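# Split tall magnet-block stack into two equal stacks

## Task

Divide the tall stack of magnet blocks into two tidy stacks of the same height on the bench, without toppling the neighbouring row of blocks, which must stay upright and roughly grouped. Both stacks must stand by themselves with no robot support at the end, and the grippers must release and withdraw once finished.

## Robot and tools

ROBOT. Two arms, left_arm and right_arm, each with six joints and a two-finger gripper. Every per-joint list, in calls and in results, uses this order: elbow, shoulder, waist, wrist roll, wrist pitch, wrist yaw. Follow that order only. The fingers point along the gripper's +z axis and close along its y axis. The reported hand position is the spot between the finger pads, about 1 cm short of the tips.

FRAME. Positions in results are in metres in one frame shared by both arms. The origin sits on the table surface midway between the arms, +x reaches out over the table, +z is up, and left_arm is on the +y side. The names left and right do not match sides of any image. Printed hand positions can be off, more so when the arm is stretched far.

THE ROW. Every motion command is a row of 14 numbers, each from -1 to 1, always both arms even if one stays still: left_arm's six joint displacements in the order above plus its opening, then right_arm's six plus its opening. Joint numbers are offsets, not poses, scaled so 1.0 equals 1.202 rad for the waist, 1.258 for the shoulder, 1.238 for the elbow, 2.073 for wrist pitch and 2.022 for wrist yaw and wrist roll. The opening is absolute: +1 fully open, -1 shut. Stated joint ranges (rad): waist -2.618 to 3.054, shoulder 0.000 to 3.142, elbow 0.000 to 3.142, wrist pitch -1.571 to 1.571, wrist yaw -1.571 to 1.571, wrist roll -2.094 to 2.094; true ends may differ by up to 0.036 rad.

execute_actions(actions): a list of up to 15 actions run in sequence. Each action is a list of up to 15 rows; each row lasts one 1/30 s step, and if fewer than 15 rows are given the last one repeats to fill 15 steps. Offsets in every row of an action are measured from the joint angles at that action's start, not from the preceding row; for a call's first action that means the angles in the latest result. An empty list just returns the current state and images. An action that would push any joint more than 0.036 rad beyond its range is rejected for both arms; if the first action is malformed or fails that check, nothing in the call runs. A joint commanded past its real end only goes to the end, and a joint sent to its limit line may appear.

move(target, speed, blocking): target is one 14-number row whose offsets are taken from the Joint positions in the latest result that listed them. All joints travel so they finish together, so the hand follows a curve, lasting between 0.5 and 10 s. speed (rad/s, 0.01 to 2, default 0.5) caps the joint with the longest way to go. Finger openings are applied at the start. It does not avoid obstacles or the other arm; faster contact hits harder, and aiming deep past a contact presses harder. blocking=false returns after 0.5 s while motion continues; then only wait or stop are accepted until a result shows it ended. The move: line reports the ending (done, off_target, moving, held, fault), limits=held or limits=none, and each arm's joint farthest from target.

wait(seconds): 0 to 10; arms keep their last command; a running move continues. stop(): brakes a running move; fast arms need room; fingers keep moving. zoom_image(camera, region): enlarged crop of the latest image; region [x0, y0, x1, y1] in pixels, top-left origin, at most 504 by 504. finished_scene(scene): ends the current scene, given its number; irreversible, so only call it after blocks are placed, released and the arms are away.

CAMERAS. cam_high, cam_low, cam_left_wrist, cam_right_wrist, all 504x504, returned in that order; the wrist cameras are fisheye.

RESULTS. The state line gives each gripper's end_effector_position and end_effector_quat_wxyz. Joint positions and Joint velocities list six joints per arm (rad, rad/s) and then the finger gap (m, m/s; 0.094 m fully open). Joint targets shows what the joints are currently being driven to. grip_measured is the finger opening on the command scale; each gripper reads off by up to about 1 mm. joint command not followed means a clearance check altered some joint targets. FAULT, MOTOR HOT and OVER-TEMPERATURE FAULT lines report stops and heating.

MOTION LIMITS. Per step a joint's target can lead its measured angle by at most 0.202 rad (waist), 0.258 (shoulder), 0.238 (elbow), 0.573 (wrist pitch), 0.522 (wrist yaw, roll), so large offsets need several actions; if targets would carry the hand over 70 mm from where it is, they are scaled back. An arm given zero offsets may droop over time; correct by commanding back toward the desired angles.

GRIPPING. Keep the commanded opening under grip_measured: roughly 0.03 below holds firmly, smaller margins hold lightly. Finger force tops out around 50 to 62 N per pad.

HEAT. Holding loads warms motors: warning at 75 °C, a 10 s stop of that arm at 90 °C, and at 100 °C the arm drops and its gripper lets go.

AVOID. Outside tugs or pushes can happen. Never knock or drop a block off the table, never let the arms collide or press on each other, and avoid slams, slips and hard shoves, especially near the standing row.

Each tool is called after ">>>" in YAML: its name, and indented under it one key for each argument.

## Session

>>> execute_actions:
  actions: []

Scene clock: 0.00 s.
left_arm: end_effector_position=(+0.5569, +0.4021, +0.2673) grip_measured=+1.000 end_effector_quat_wxyz=(+0.326, -0.228, +0.884, -0.246) | right_arm: end_effector_position=(+0.1631, -0.3171, +0.2096) grip_measured=+1.000 end_effector_quat_wxyz=(+0.243, +0.783, +0.540, +0.191)
Joint names: [elbow, shoulder, waist, wrist roll, wrist pitch, wrist yaw]
Joint positions: left_arm=[ 2.406  2.197  0.346 -0.276 -1.128  0.579  0.094] | right_arm=[ 0.976  0.724 -0.809  1.243 -1.247 -0.27   0.094]
Joint velocities: left_arm=[-0.007  0.022 -0.017 -0.066 -0.037 -0.037  0.   ] | right_arm=[-0.007 -0.002  0.022  0.037 -0.051  0.007  0.   ]
Joint targets: left_arm=[2.415 2.185 0.346 -0.273 -1.127 0.585] | right_arm=[0.984 0.718 -0.809 1.239 -1.247 -0.269]

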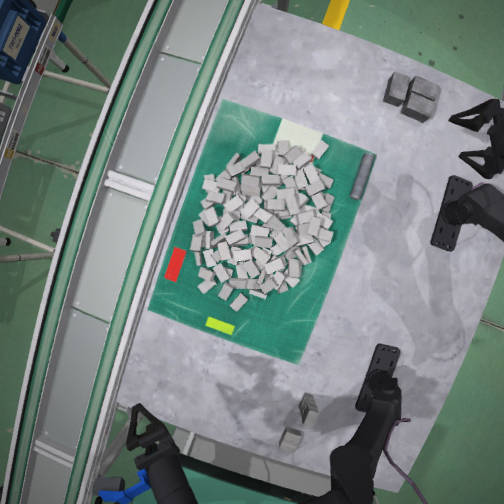

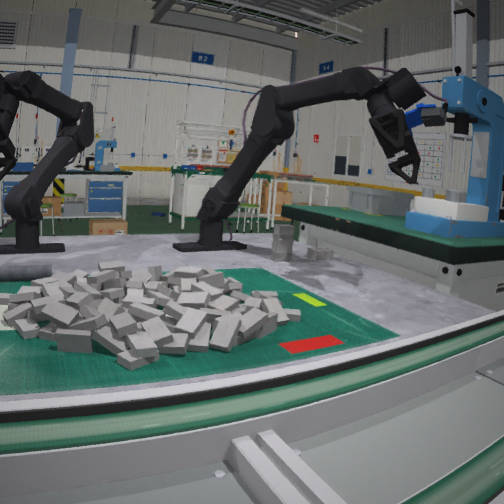

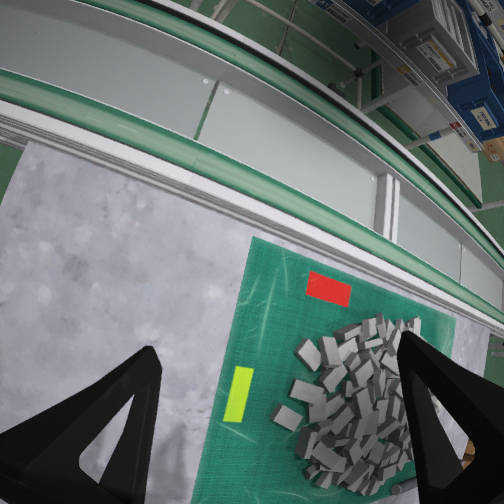

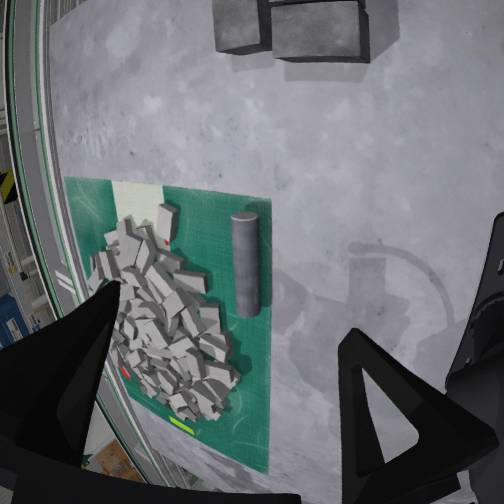

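>>> move:
  target: [-0.99,-0.65,0.175,0.43,-0.12,-0.282,0.5,0,0,0,0,0,0,1]
  speed: 1

>>> zoom_image:
  camera: "cam_low"
  region: [250,170,350,275]

Scene clock: 4.63 s.
left_arm: end_effector_position=(+0.2132, +0.3991, +0.1393) grip_measured=+0.502 end_effector_quat_wxyz=(+0.002, -0.022, +1.000, -0.009) | right_arm: end_effector_position=(+0.1631, -0.3171, +0.2096) grip_measured=+1.000 end_effector_quat_wxyz=(+0.243, +0.783, +0.540, +0.191)
Joint names: [elbow, shoulder, waist, wrist roll, wrist pitch, wrist yaw]
Joint positions: left_arm=[ 1.196  1.4    0.549  0.587 -1.373  0.017  0.071] | right_arm=[ 0.976  0.724 -0.809  1.243 -1.247 -0.27   0.094]
Joint velocities: left_arm=[ 0.017  0.007 -0.002 -0.007  0.081 -0.037 -0.001] | right_arm=[ 0.007 -0.002  0.002  0.095  0.007  0.007  0.   ]
Joint targets: left_arm=[1.180 1.379 0.556 0.594 -1.377 0.008] | right_arm=[0.976 0.724 -0.809 1.243 -1.247 -0.270]
move: off_target (left_arm); limits=none; left_arm: farthest joint: the shoulder, 0.021 radians from its target (0.818 radians at the start); right_arm: farthest joint: the waist, 0.000 radians from its target (0.000 radians at the start)

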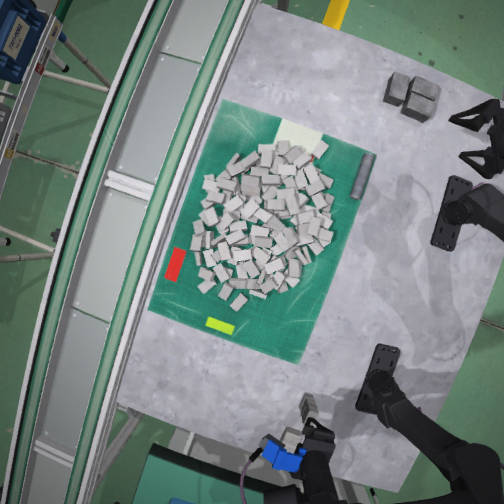

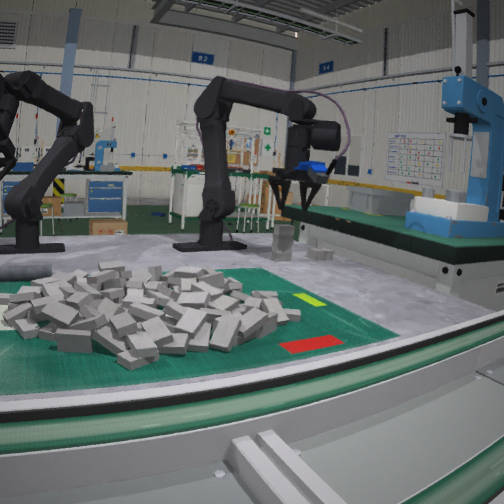

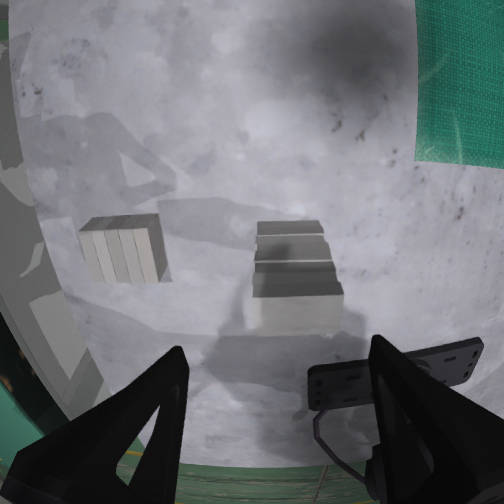

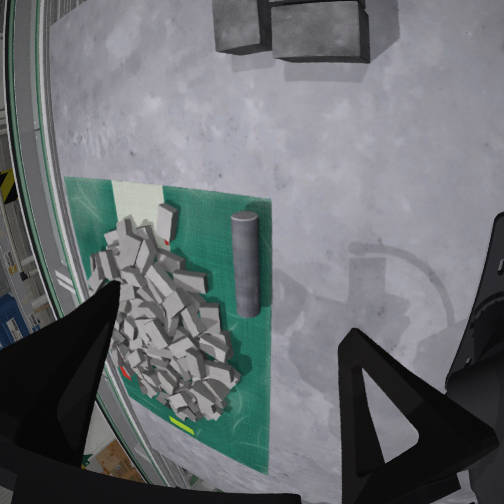

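Region (250, 170, 350, 275) of cam_low's 504x504 image, scaled by 4.800, with more detail than that image has; it fills the left 480 columns of this view, and the rest is white.

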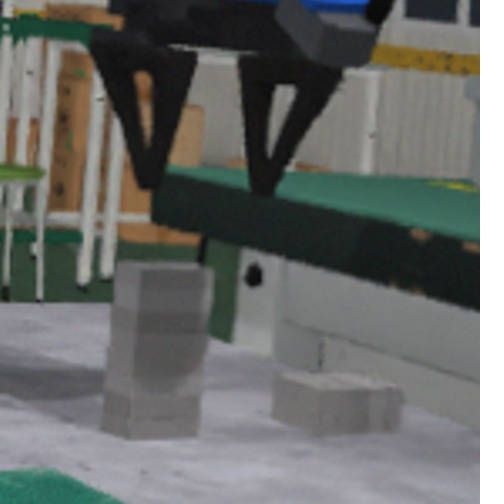

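>>> move:
  target: [-0.185,-0.08,0.025,0.015,0.072,0,0.5,0,0,0,0,0,0,1]

>>> zoom_image:
  camera: "cam_left_wrist"
  region: [150,200,400,450]

Scene clock: 8.47 s.
left_arm: end_effector_position=(+0.1940, +0.3907, +0.1010) grip_measured=+0.502 end_effector_quat_wxyz=(+0.003, -0.021, +1.000, -0.008) | right_arm: end_effector_position=(+0.1631, -0.3171, +0.2096) grip_measured=+1.000 end_effector_quat_wxyz=(+0.243, +0.783, +0.540, +0.191)
Joint names: [elbow, shoulder, waist, wrist roll, wrist pitch, wrist yaw]
Joint positions: left_arm=[ 0.983  1.323  0.572  0.612 -1.235  0.017  0.071] | right_arm=[ 0.976  0.724 -0.809  1.243 -1.247 -0.27   0.094]
Joint velocities: left_arm=[ 0.012 -0.002  0.002 -0.066  0.022 -0.066 -0.   ] | right_arm=[-0.007 -0.007 -0.002 -0.051 -0.081 -0.022  0.   ]
Joint targets: left_arm=[0.967 1.300 0.579 0.618 -1.224 0.017] | right_arm=[0.976 0.724 -0.809 1.243 -1.247 -0.270]
move: off_target (left_arm); limits=none; left_arm: farthest joint: the shoulder, 0.024 radians from its target (0.101 radians at the start); right_arm: farthest joint: the waist, 0.000 radians from its target (0.000 radians at the start)

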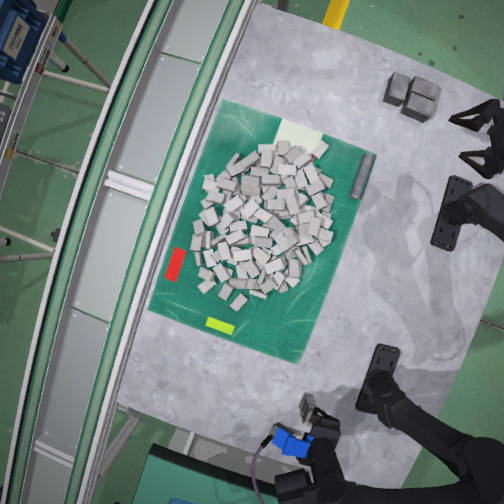

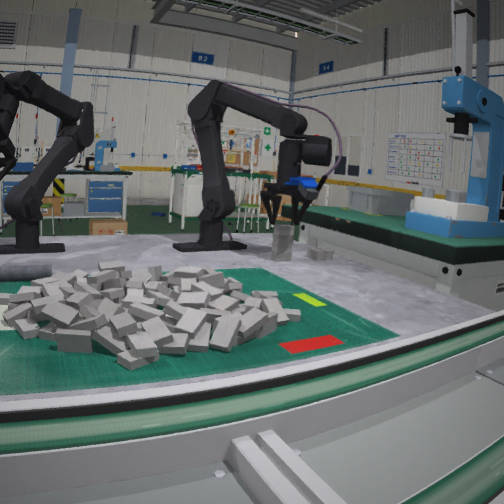

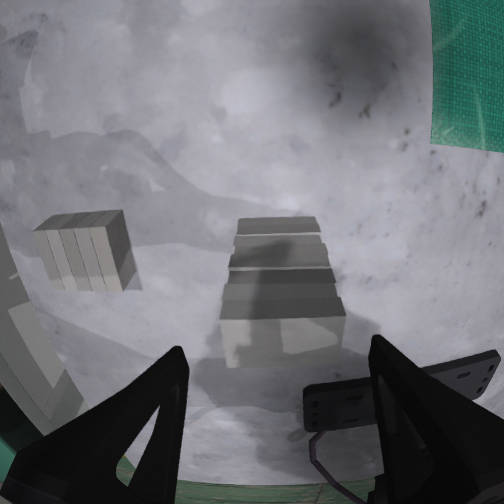

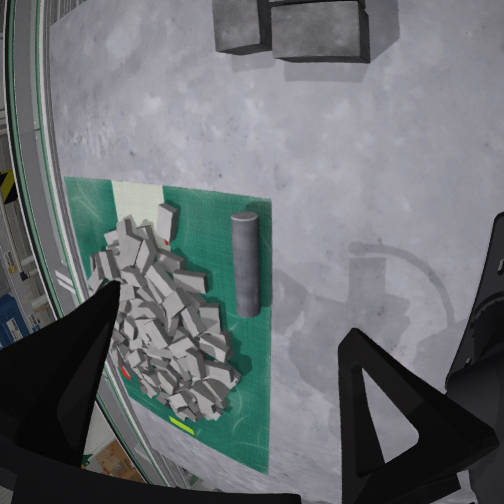

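Region (150, 200, 400, 450) of cam_left_wrist's 504x504 image, scaled by 2.016, with more detail than that image has.

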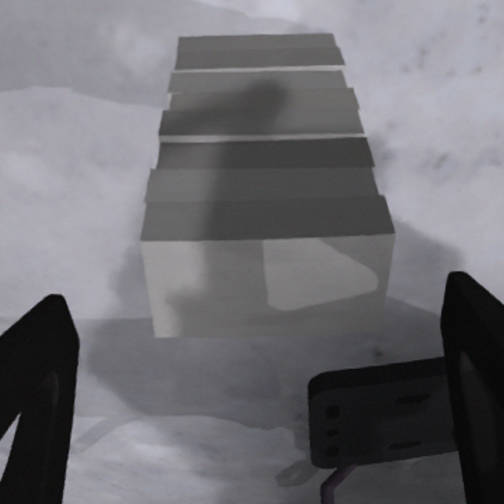

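>>> move:
  target: [-0.138,0.03,0,0,0.097,0,0.3,0,0,0,0,0,0,1]
  speed: 0.25

>>> zoom_image:
  camera: "cam_low"
  region: [250,170,350,275]

Scene clock: 13.73 s.
left_arm: end_effector_position=(+0.1940, +0.3907, +0.0568) grip_measured=+0.302 end_effector_quat_wxyz=(+0.004, -0.021, +1.000, -0.007) | right_arm: end_effector_position=(+0.1631, -0.3171, +0.2096) grip_measured=+1.000 end_effector_quat_wxyz=(+0.243, +0.783, +0.540, +0.191)
Joint names: [elbow, shoulder, waist, wrist roll, wrist pitch, wrist yaw]
Joint positions: left_arm=[ 0.828  1.355  0.572  0.612 -1.046  0.017  0.061] | right_arm=[ 0.976  0.724 -0.809  1.243 -1.247 -0.27   0.094]
Joint velocities: left_arm=[ 0.002  0.007 -0.002 -0.051 -0.037 -0.051 -0.   ] | right_arm=[ 0.007 -0.002 -0.007  0.007  0.007  0.037  0.   ]
Joint targets: left_arm=[0.812 1.361 0.572 0.612 -1.034 0.017] | right_arm=[0.976 0.724 -0.809 1.243 -1.247 -0.270]
move: done; limits=none; left_arm: farthest joint: the elbow, 0.016 radians from its target (0.171 radians at the start); right_arm: farthest joint: the waist, 0.000 radians from its target (0.000 radians at the start)

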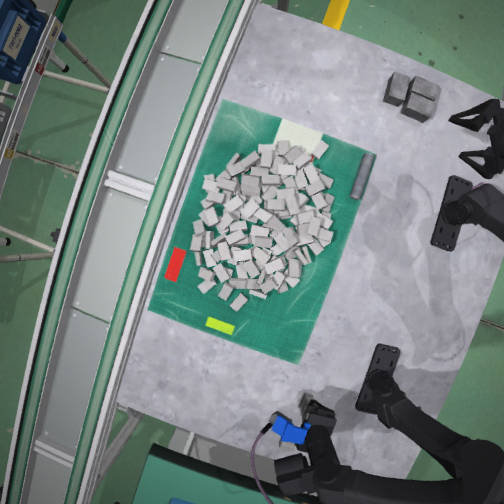

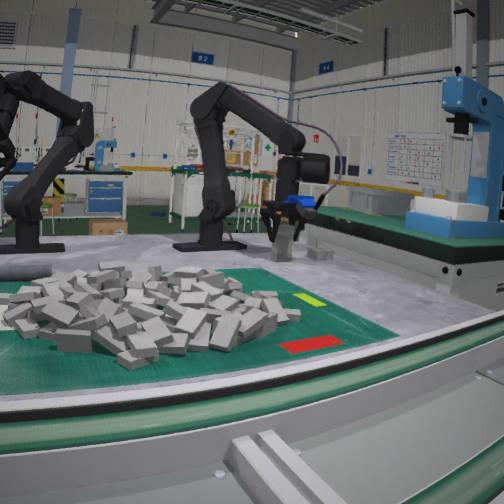

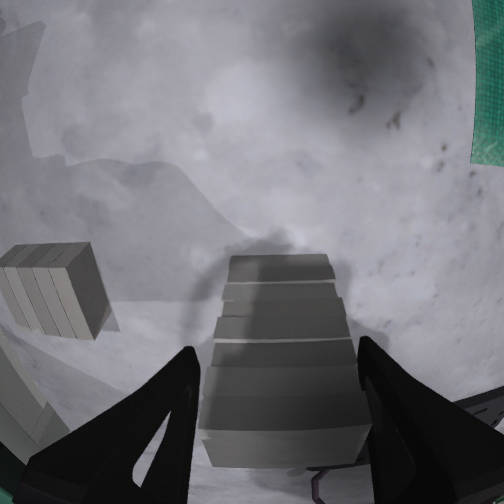

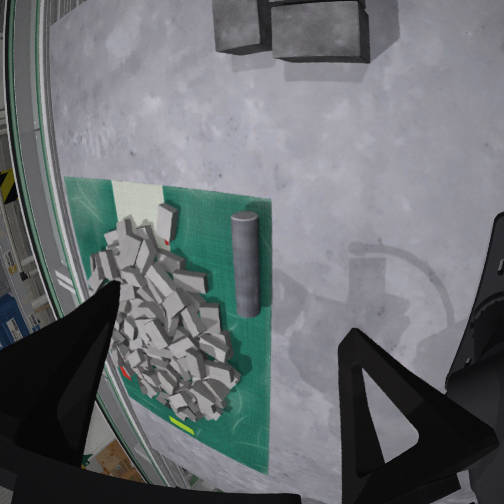

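Region (250, 170, 350, 275) of cam_low's 504x504 image, scaled by 4.800, with more detail than that image has; it fills the left 480 columns of this view, and the rest is white.

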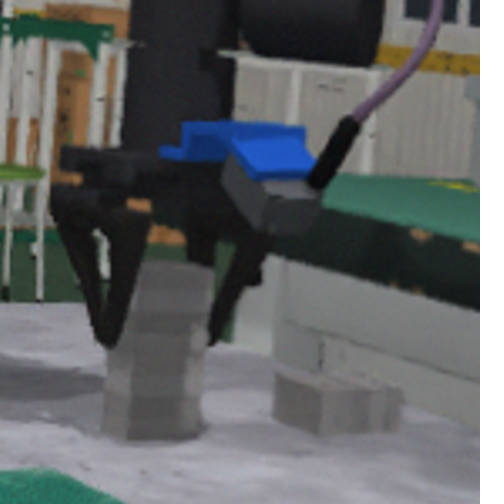

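>>> move:
  target: [0,0,0,0,0,0,-0.2,0,0,0,0,0,0,1]

>>> move:
  target: [0.13,0,0,0,-0.065,0,-0.2,0,0,0,0,0,0,1]
  speed: 0.2

>>> zoom_image:
  camera: "cam_low"
  region: [250,170,350,275]

>>> zoom_image:
  camera: "cam_left_wrist"
  region: [150,200,420,480]

Scene clock: 17.43 s.
left_arm: end_effector_position=(+0.1941, +0.3904, +0.0568) grip_measured=-0.083 end_effector_quat_wxyz=(+0.005, -0.021, +1.000, -0.008) | right_arm: end_effector_position=(+0.1631, -0.3171, +0.2096) grip_measured=+1.000 end_effector_quat_wxyz=(+0.243, +0.783, +0.540, +0.191)
Joint names: [elbow, shoulder, waist, wrist roll, wrist pitch, wrist yaw]
Joint positions: left_arm=[ 0.828  1.355  0.571  0.612 -1.046  0.018  0.043] | right_arm=[ 0.976  0.724 -0.809  1.243 -1.247 -0.27   0.094]
Joint velocities: left_arm=[ 0.012 -0.007 -0.012  0.051  0.022 -0.022  0.   ] | right_arm=[-0.007 -0.012  0.012  0.022 -0.037 -0.022  0.   ]
Joint targets: left_arm=[0.828 1.355 0.572 0.612 -1.046 0.017] | right_arm=[0.976 0.724 -0.809 1.243 -1.247 -0.270]
move: done; limits=none; left_arm: farthest joint: the waist, 0.001 radians from its target (0.000 radians at the start); right_arm: farthest joint: the waist, 0.000 radians from its target (0.000 radians at the start)

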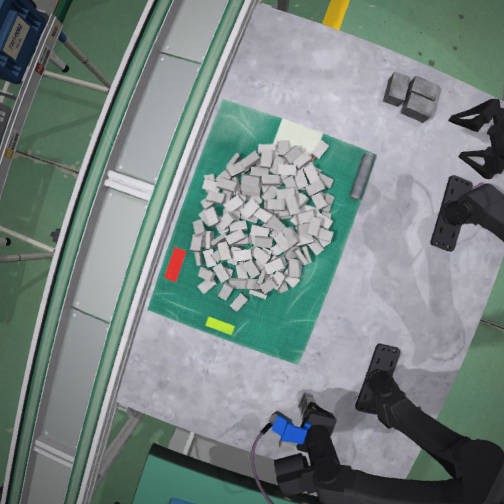

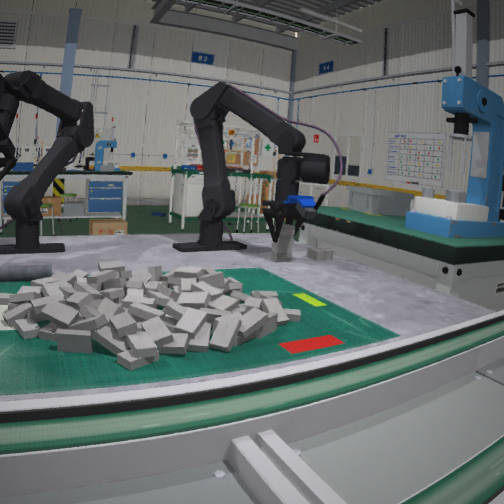

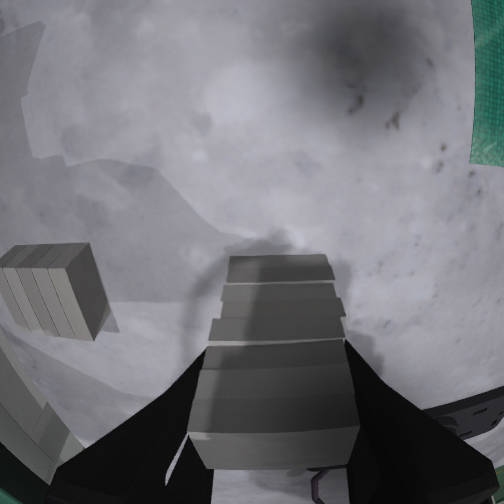

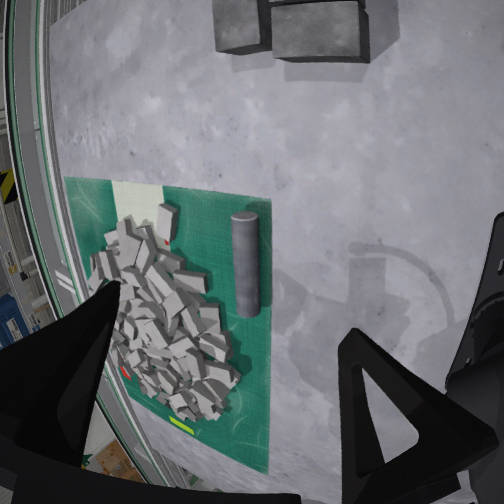

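Scene clock: 18.83 s.
left_arm: end_effector_position=(+0.1978, +0.3933, +0.0853) grip_measured=-0.083 end_effector_quat_wxyz=(+0.002, -0.021, +1.000, -0.010) | right_arm: end_effector_position=(+0.1631, -0.3171, +0.2096) grip_measured=+1.000 end_effector_quat_wxyz=(+0.243, +0.783, +0.540, +0.191)
Joint names: [elbow, shoulder, waist, wrist roll, wrist pitch, wrist yaw]
Joint positions: left_arm=[ 0.944  1.355  0.571  0.612 -1.17   0.018  0.043] | right_arm=[ 0.976  0.724 -0.809  1.243 -1.247 -0.27   0.094]
Joint velocities: left_arm=[ 0.002 -0.017 -0.002  0.007  0.037 -0.051 -0.001] | right_arm=[-0.007 -0.012 -0.017  0.022 -0.11  -0.022  0.   ]
Joint targets: left_arm=[0.989 1.355 0.571 0.612 -1.181 0.018] | right_arm=[0.976 0.724 -0.809 1.243 -1.247 -0.270]
move: off_target (left_arm); limits=none; left_arm: farthest joint: the elbow, 0.045 radians from its target (0.161 radians at the start); right_arm: farthest joint: the waist, 0.000 radians from its target (0.000 radians at the start)

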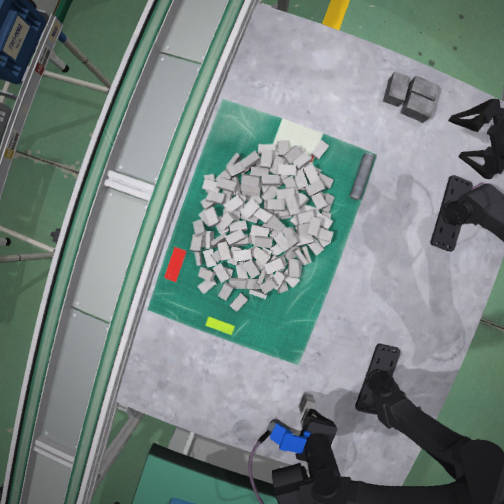

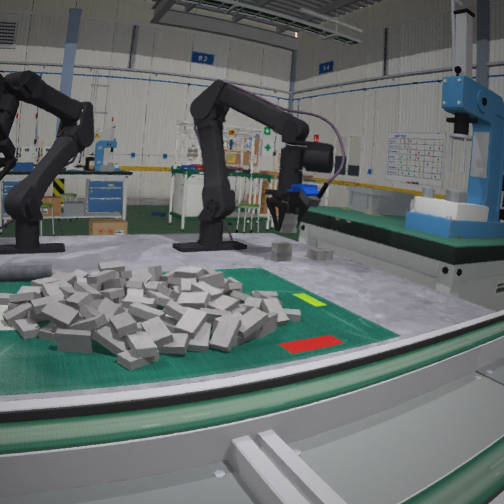

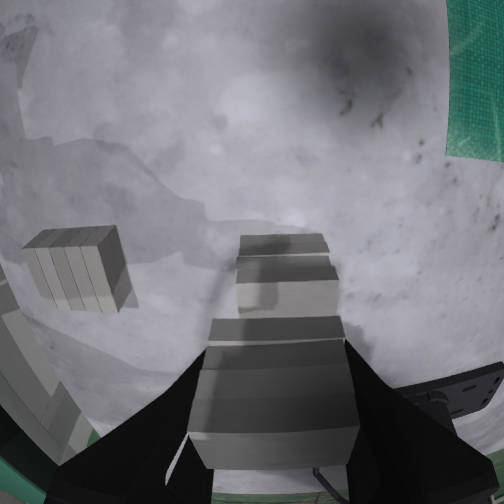

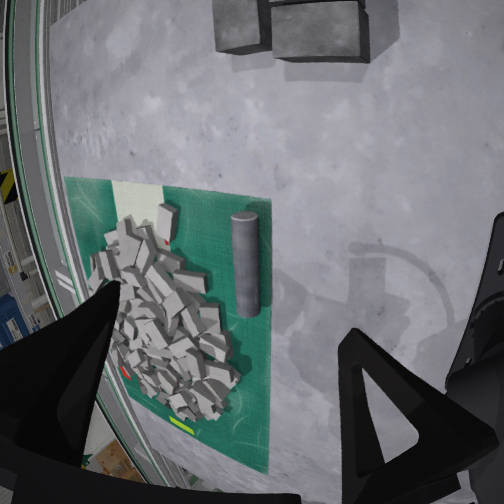

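Region (250, 170, 350, 275) of cam_low's 504x504 image, scaled by 4.800, with more detail than that image has; it fills the left 480 columns of this view, and the rest is white.

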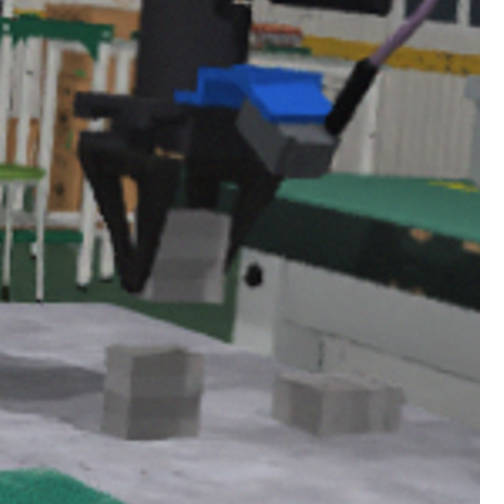

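Region (150, 200, 420, 480) of cam_left_wrist's 504x504 image, scaled by 1.800, with more detail than that image has; it fills the left 486 columns of this view, and the rest is white.

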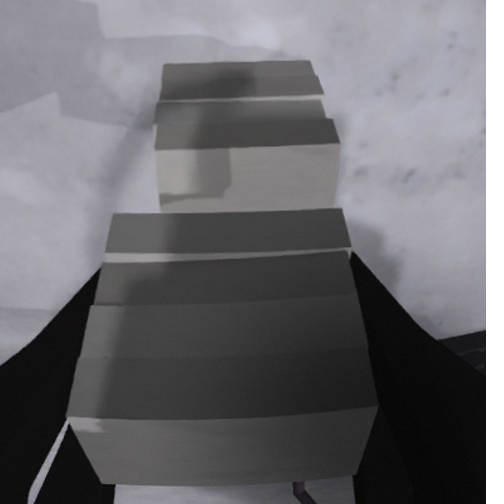

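>>> move:
  target: [0.035,0,-0.53,0,0,0,-0.15,0,0,0,0,0,0,1]

>>> move:
  target: [-0.203,0.055,0,0,0.143,0,-0.15,0,0,0,0,0,0,1]
  speed: 0.15

>>> zoom_image:
  camera: "cam_low"
  region: [210,170,310,275]

Scene clock: 24.30 s.
left_arm: end_effector_position=(+0.2396, +0.2709, +0.0853) grip_measured=-0.084 end_effector_quat_wxyz=(-0.003, +0.291, +0.957, -0.008) | right_arm: end_effector_position=(+0.1631, -0.3171, +0.2096) grip_measured=+1.000 end_effector_quat_wxyz=(+0.243, +0.783, +0.540, +0.191)
Joint names: [elbow, shoulder, waist, wrist roll, wrist pitch, wrist yaw]
Joint positions: left_arm=[ 0.944  1.355 -0.06   0.612 -1.17   0.013  0.043] | right_arm=[ 0.976  0.724 -0.809  1.243 -1.247 -0.27   0.094]
Joint velocities: left_arm=[ 0.002 -0.017  0.017 -0.007  0.081 -0.007 -0.   ] | right_arm=[-0.002  0.022  0.007 -0.007  0.051  0.022  0.   ]
Joint targets: left_arm=[0.988 1.355 -0.066 0.612 -1.170 0.018] | right_arm=[0.976 0.724 -0.809 1.243 -1.247 -0.270]
move: off_target (left_arm); limits=none; left_arm: farthest joint: the elbow, 0.043 radians from its target (0.043 radians at the start); right_arm: farthest joint: the waist, 0.000 radians from its target (0.000 radians at the start)

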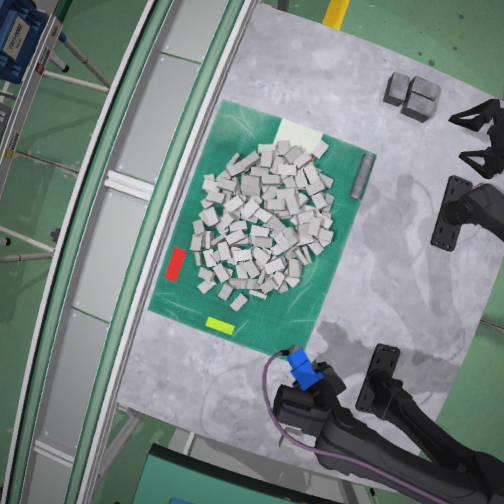

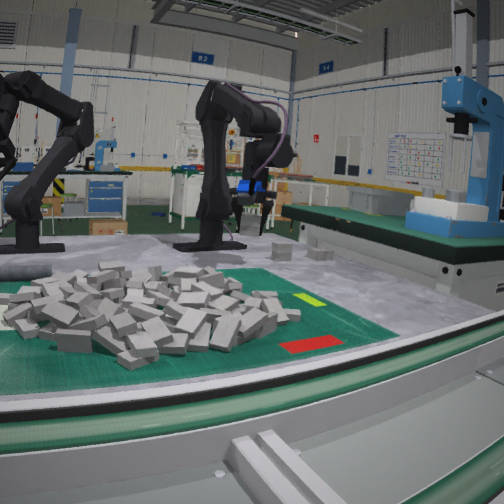

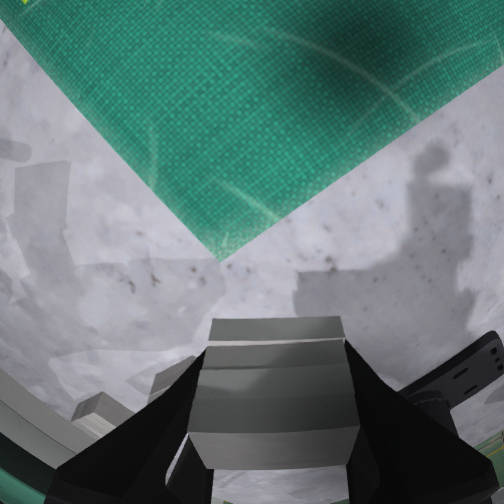

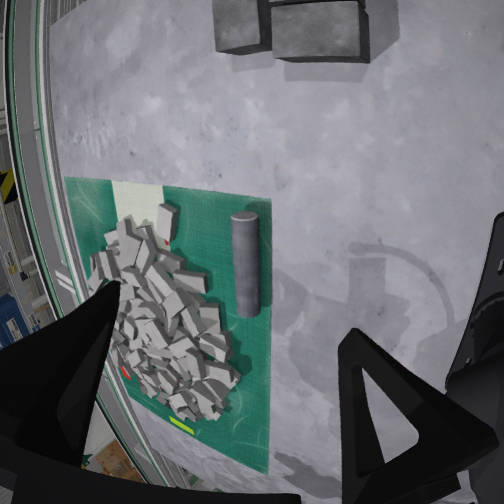

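Scene clock: 26.87 s.
left_arm: end_effector_position=(+0.2258, +0.2706, +0.0141) grip_measured=-0.084 end_effector_quat_wxyz=(-0.015, +0.290, +0.957, -0.012) | right_arm: end_effector_position=(+0.1631, -0.3171, +0.2096) grip_measured=+1.000 end_effector_quat_wxyz=(+0.243, +0.783, +0.540, +0.191)
Joint names: [elbow, shoulder, waist, wrist roll, wrist pitch, wrist yaw]
Joint positions: left_arm=[ 0.701  1.425 -0.06   0.612 -0.883  0.013  0.043] | right_arm=[ 0.976  0.724 -0.809  1.243 -1.247 -0.27   0.094]
Joint velocities: left_arm=[-0.012 -0.007 -0.007  0.022  0.051 -0.007  0.   ] | right_arm=[-0.002 -0.007  0.002  0.022  0.007 -0.007  0.   ]
Joint targets: left_arm=[0.693 1.424 -0.060 0.612 -0.873 0.013] | right_arm=[0.976 0.724 -0.809 1.243 -1.247 -0.270]
move: done; limits=none; left_arm: farthest joint: the wrist pitch, 0.009 radians from its target (0.296 radians at the start); right_arm: farthest joint: the waist, 0.000 radians from its target (0.000 radians at the start)

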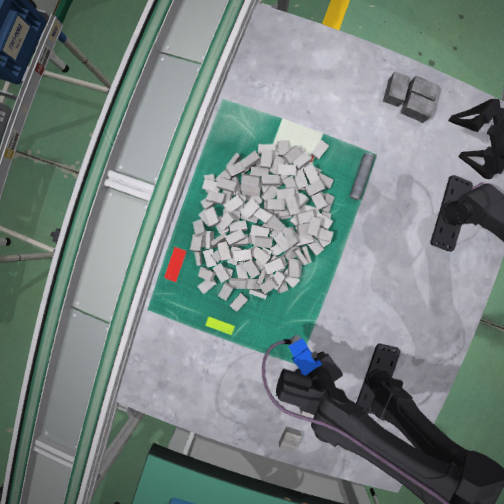

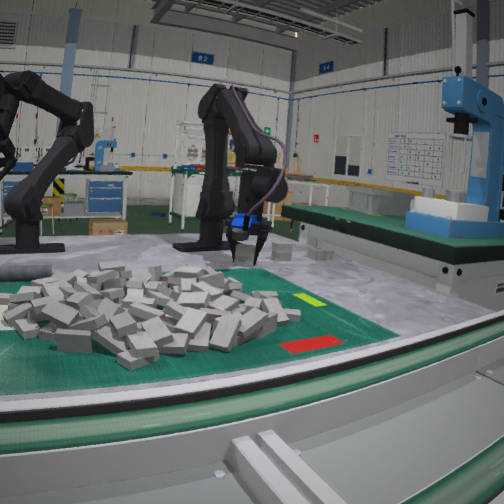

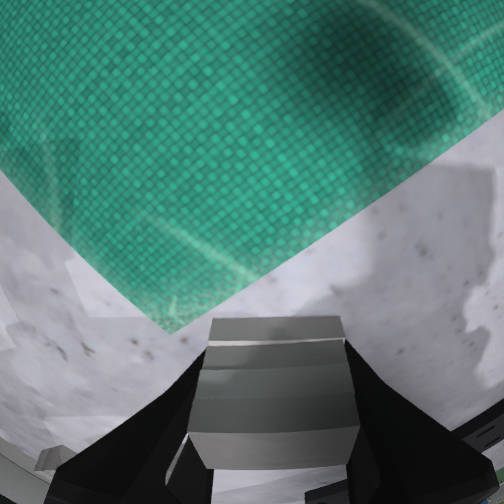

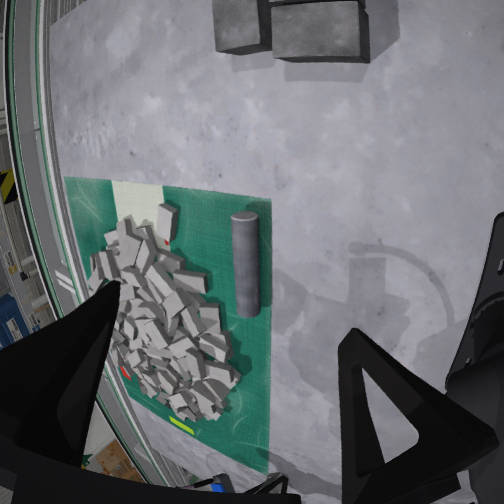

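Region (210, 170, 310, 275) of cam_low's 504x504 image, scaled by 4.800, with more detail than that image has; it fills the left 480 columns of this view, and the rest is white.

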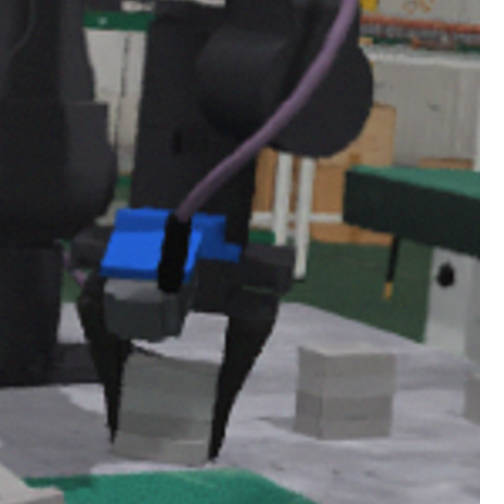

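>>> move:
  target: [0,0,0,0,0,0,0.5,0,0,0,0,0,0,1]

>>> move:
  target: [0.35,-0.04,0,0,-0.22,0,0.5,0,0,0,0,0,0,1]

Scene clock: 29.60 s.
left_arm: end_effector_position=(+0.2258, +0.2706, +0.0141) grip_measured=+0.498 end_effector_quat_wxyz=(-0.015, +0.290, +0.957, -0.012) | right_arm: end_effector_position=(+0.1631, -0.3171, +0.2096) grip_measured=+1.000 end_effector_quat_wxyz=(+0.243, +0.783, +0.540, +0.191)
Joint names: [elbow, shoulder, waist, wrist roll, wrist pitch, wrist yaw]
Joint positions: left_arm=[ 0.701  1.425 -0.06   0.612 -0.883  0.013  0.07 ] | right_arm=[ 0.976  0.724 -0.809  1.243 -1.247 -0.27   0.094]
Joint velocities: left_arm=[-0.007 -0.002 -0.017  0.007 -0.007 -0.051  0.   ] | right_arm=[-0.007 -0.017  0.002 -0.066 -0.007 -0.051  0.   ]
Joint targets: left_arm=[0.701 1.425 -0.060 0.612 -0.883 0.013] | right_arm=[0.976 0.724 -0.809 1.243 -1.247 -0.270]
move: done; limits=none; left_arm: farthest joint: the waist, 0.000 radians from its target (0.000 radians at the start); right_arm: farthest joint: the waist, 0.000 radians from its target (0.000 radians at the start)

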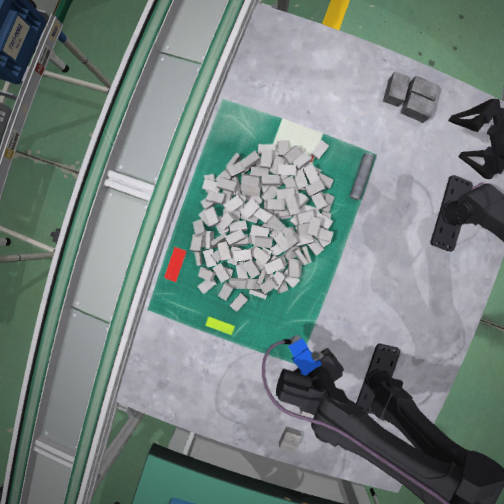

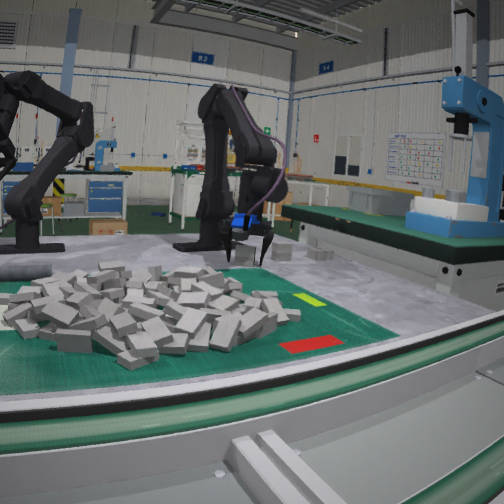

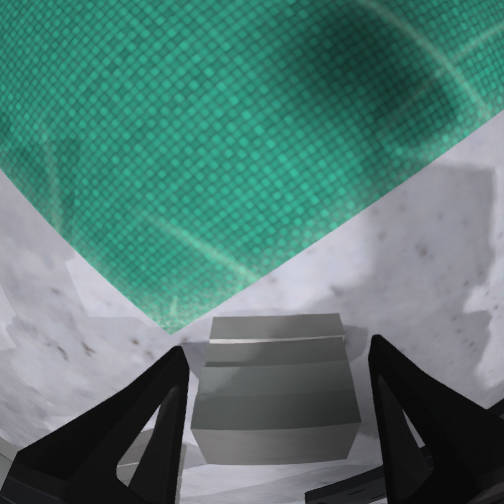

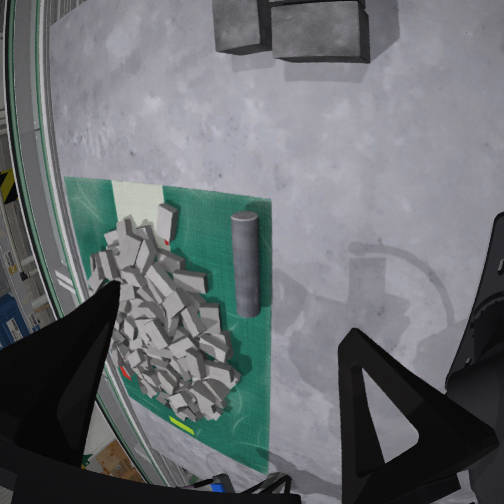

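Scene clock: 31.30 s.
left_arm: end_effector_position=(+0.2436, +0.2709, +0.1178) grip_measured=+0.498 end_effector_quat_wxyz=(-0.020, +0.290, +0.957, -0.014) | right_arm: end_effector_position=(+0.1631, -0.3171, +0.2096) grip_measured=+1.000 end_effector_quat_wxyz=(+0.243, +0.783, +0.540, +0.191)
Joint names: [elbow, shoulder, waist, wrist roll, wrist pitch, wrist yaw]
Joint positions: left_arm=[ 1.103  1.392 -0.06   0.612 -1.327  0.013  0.07 ] | right_arm=[ 0.976  0.724 -0.809  1.243 -1.247 -0.27   0.094]
Joint velocities: left_arm=[ 0.007 -0.002 -0.042  0.022 -0.007  0.081  0.   ] | right_arm=[-0.012 -0.012 -0.007 -0.051 -0.051  0.007  0.   ]
Joint targets: left_arm=[1.134 1.375 -0.060 0.612 -1.339 0.013] | right_arm=[0.976 0.724 -0.809 1.243 -1.247 -0.270]
move: off_target (left_arm); limits=none; left_arm: farthest joint: the elbow, 0.032 radians from its target (0.434 radians at the start); right_arm: farthest joint: the waist, 0.000 radians from its target (0.000 radians at the start)

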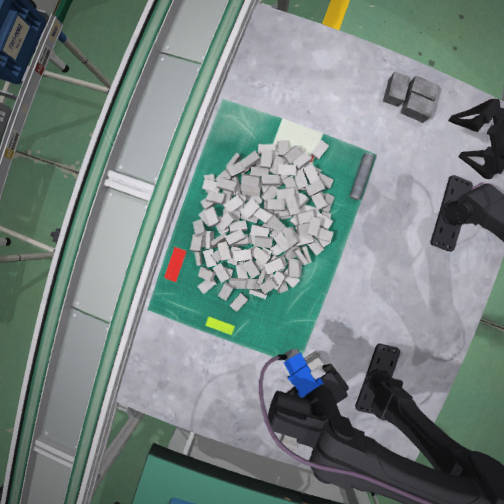

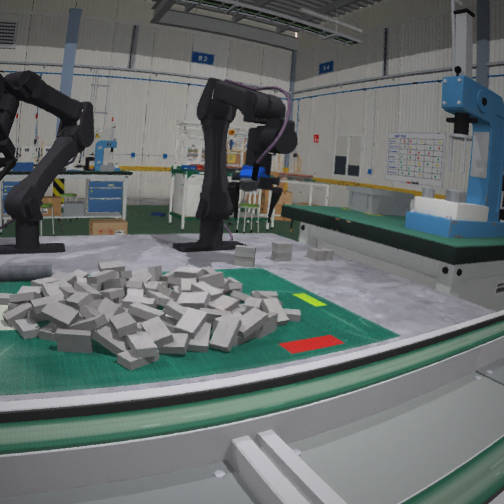

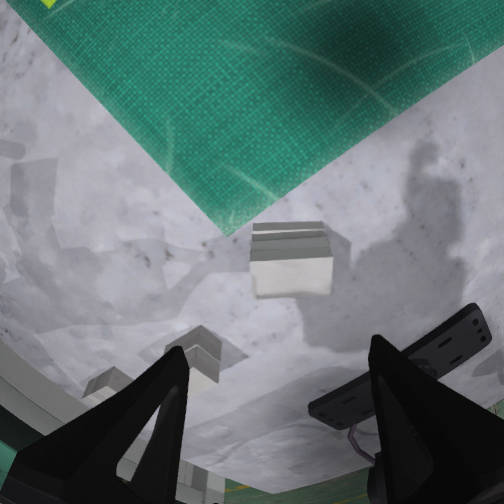

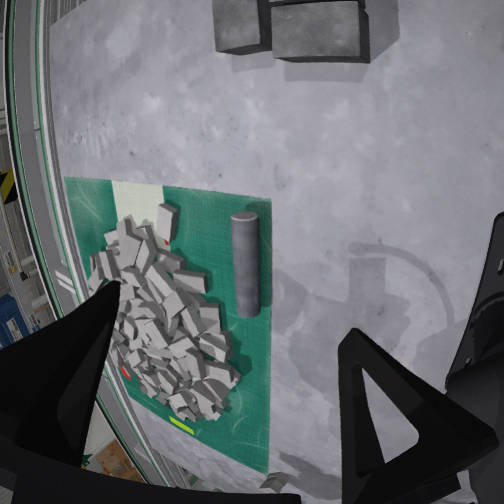

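>>> finished_scene:
  scene: 2

The scene is finished: the task was done.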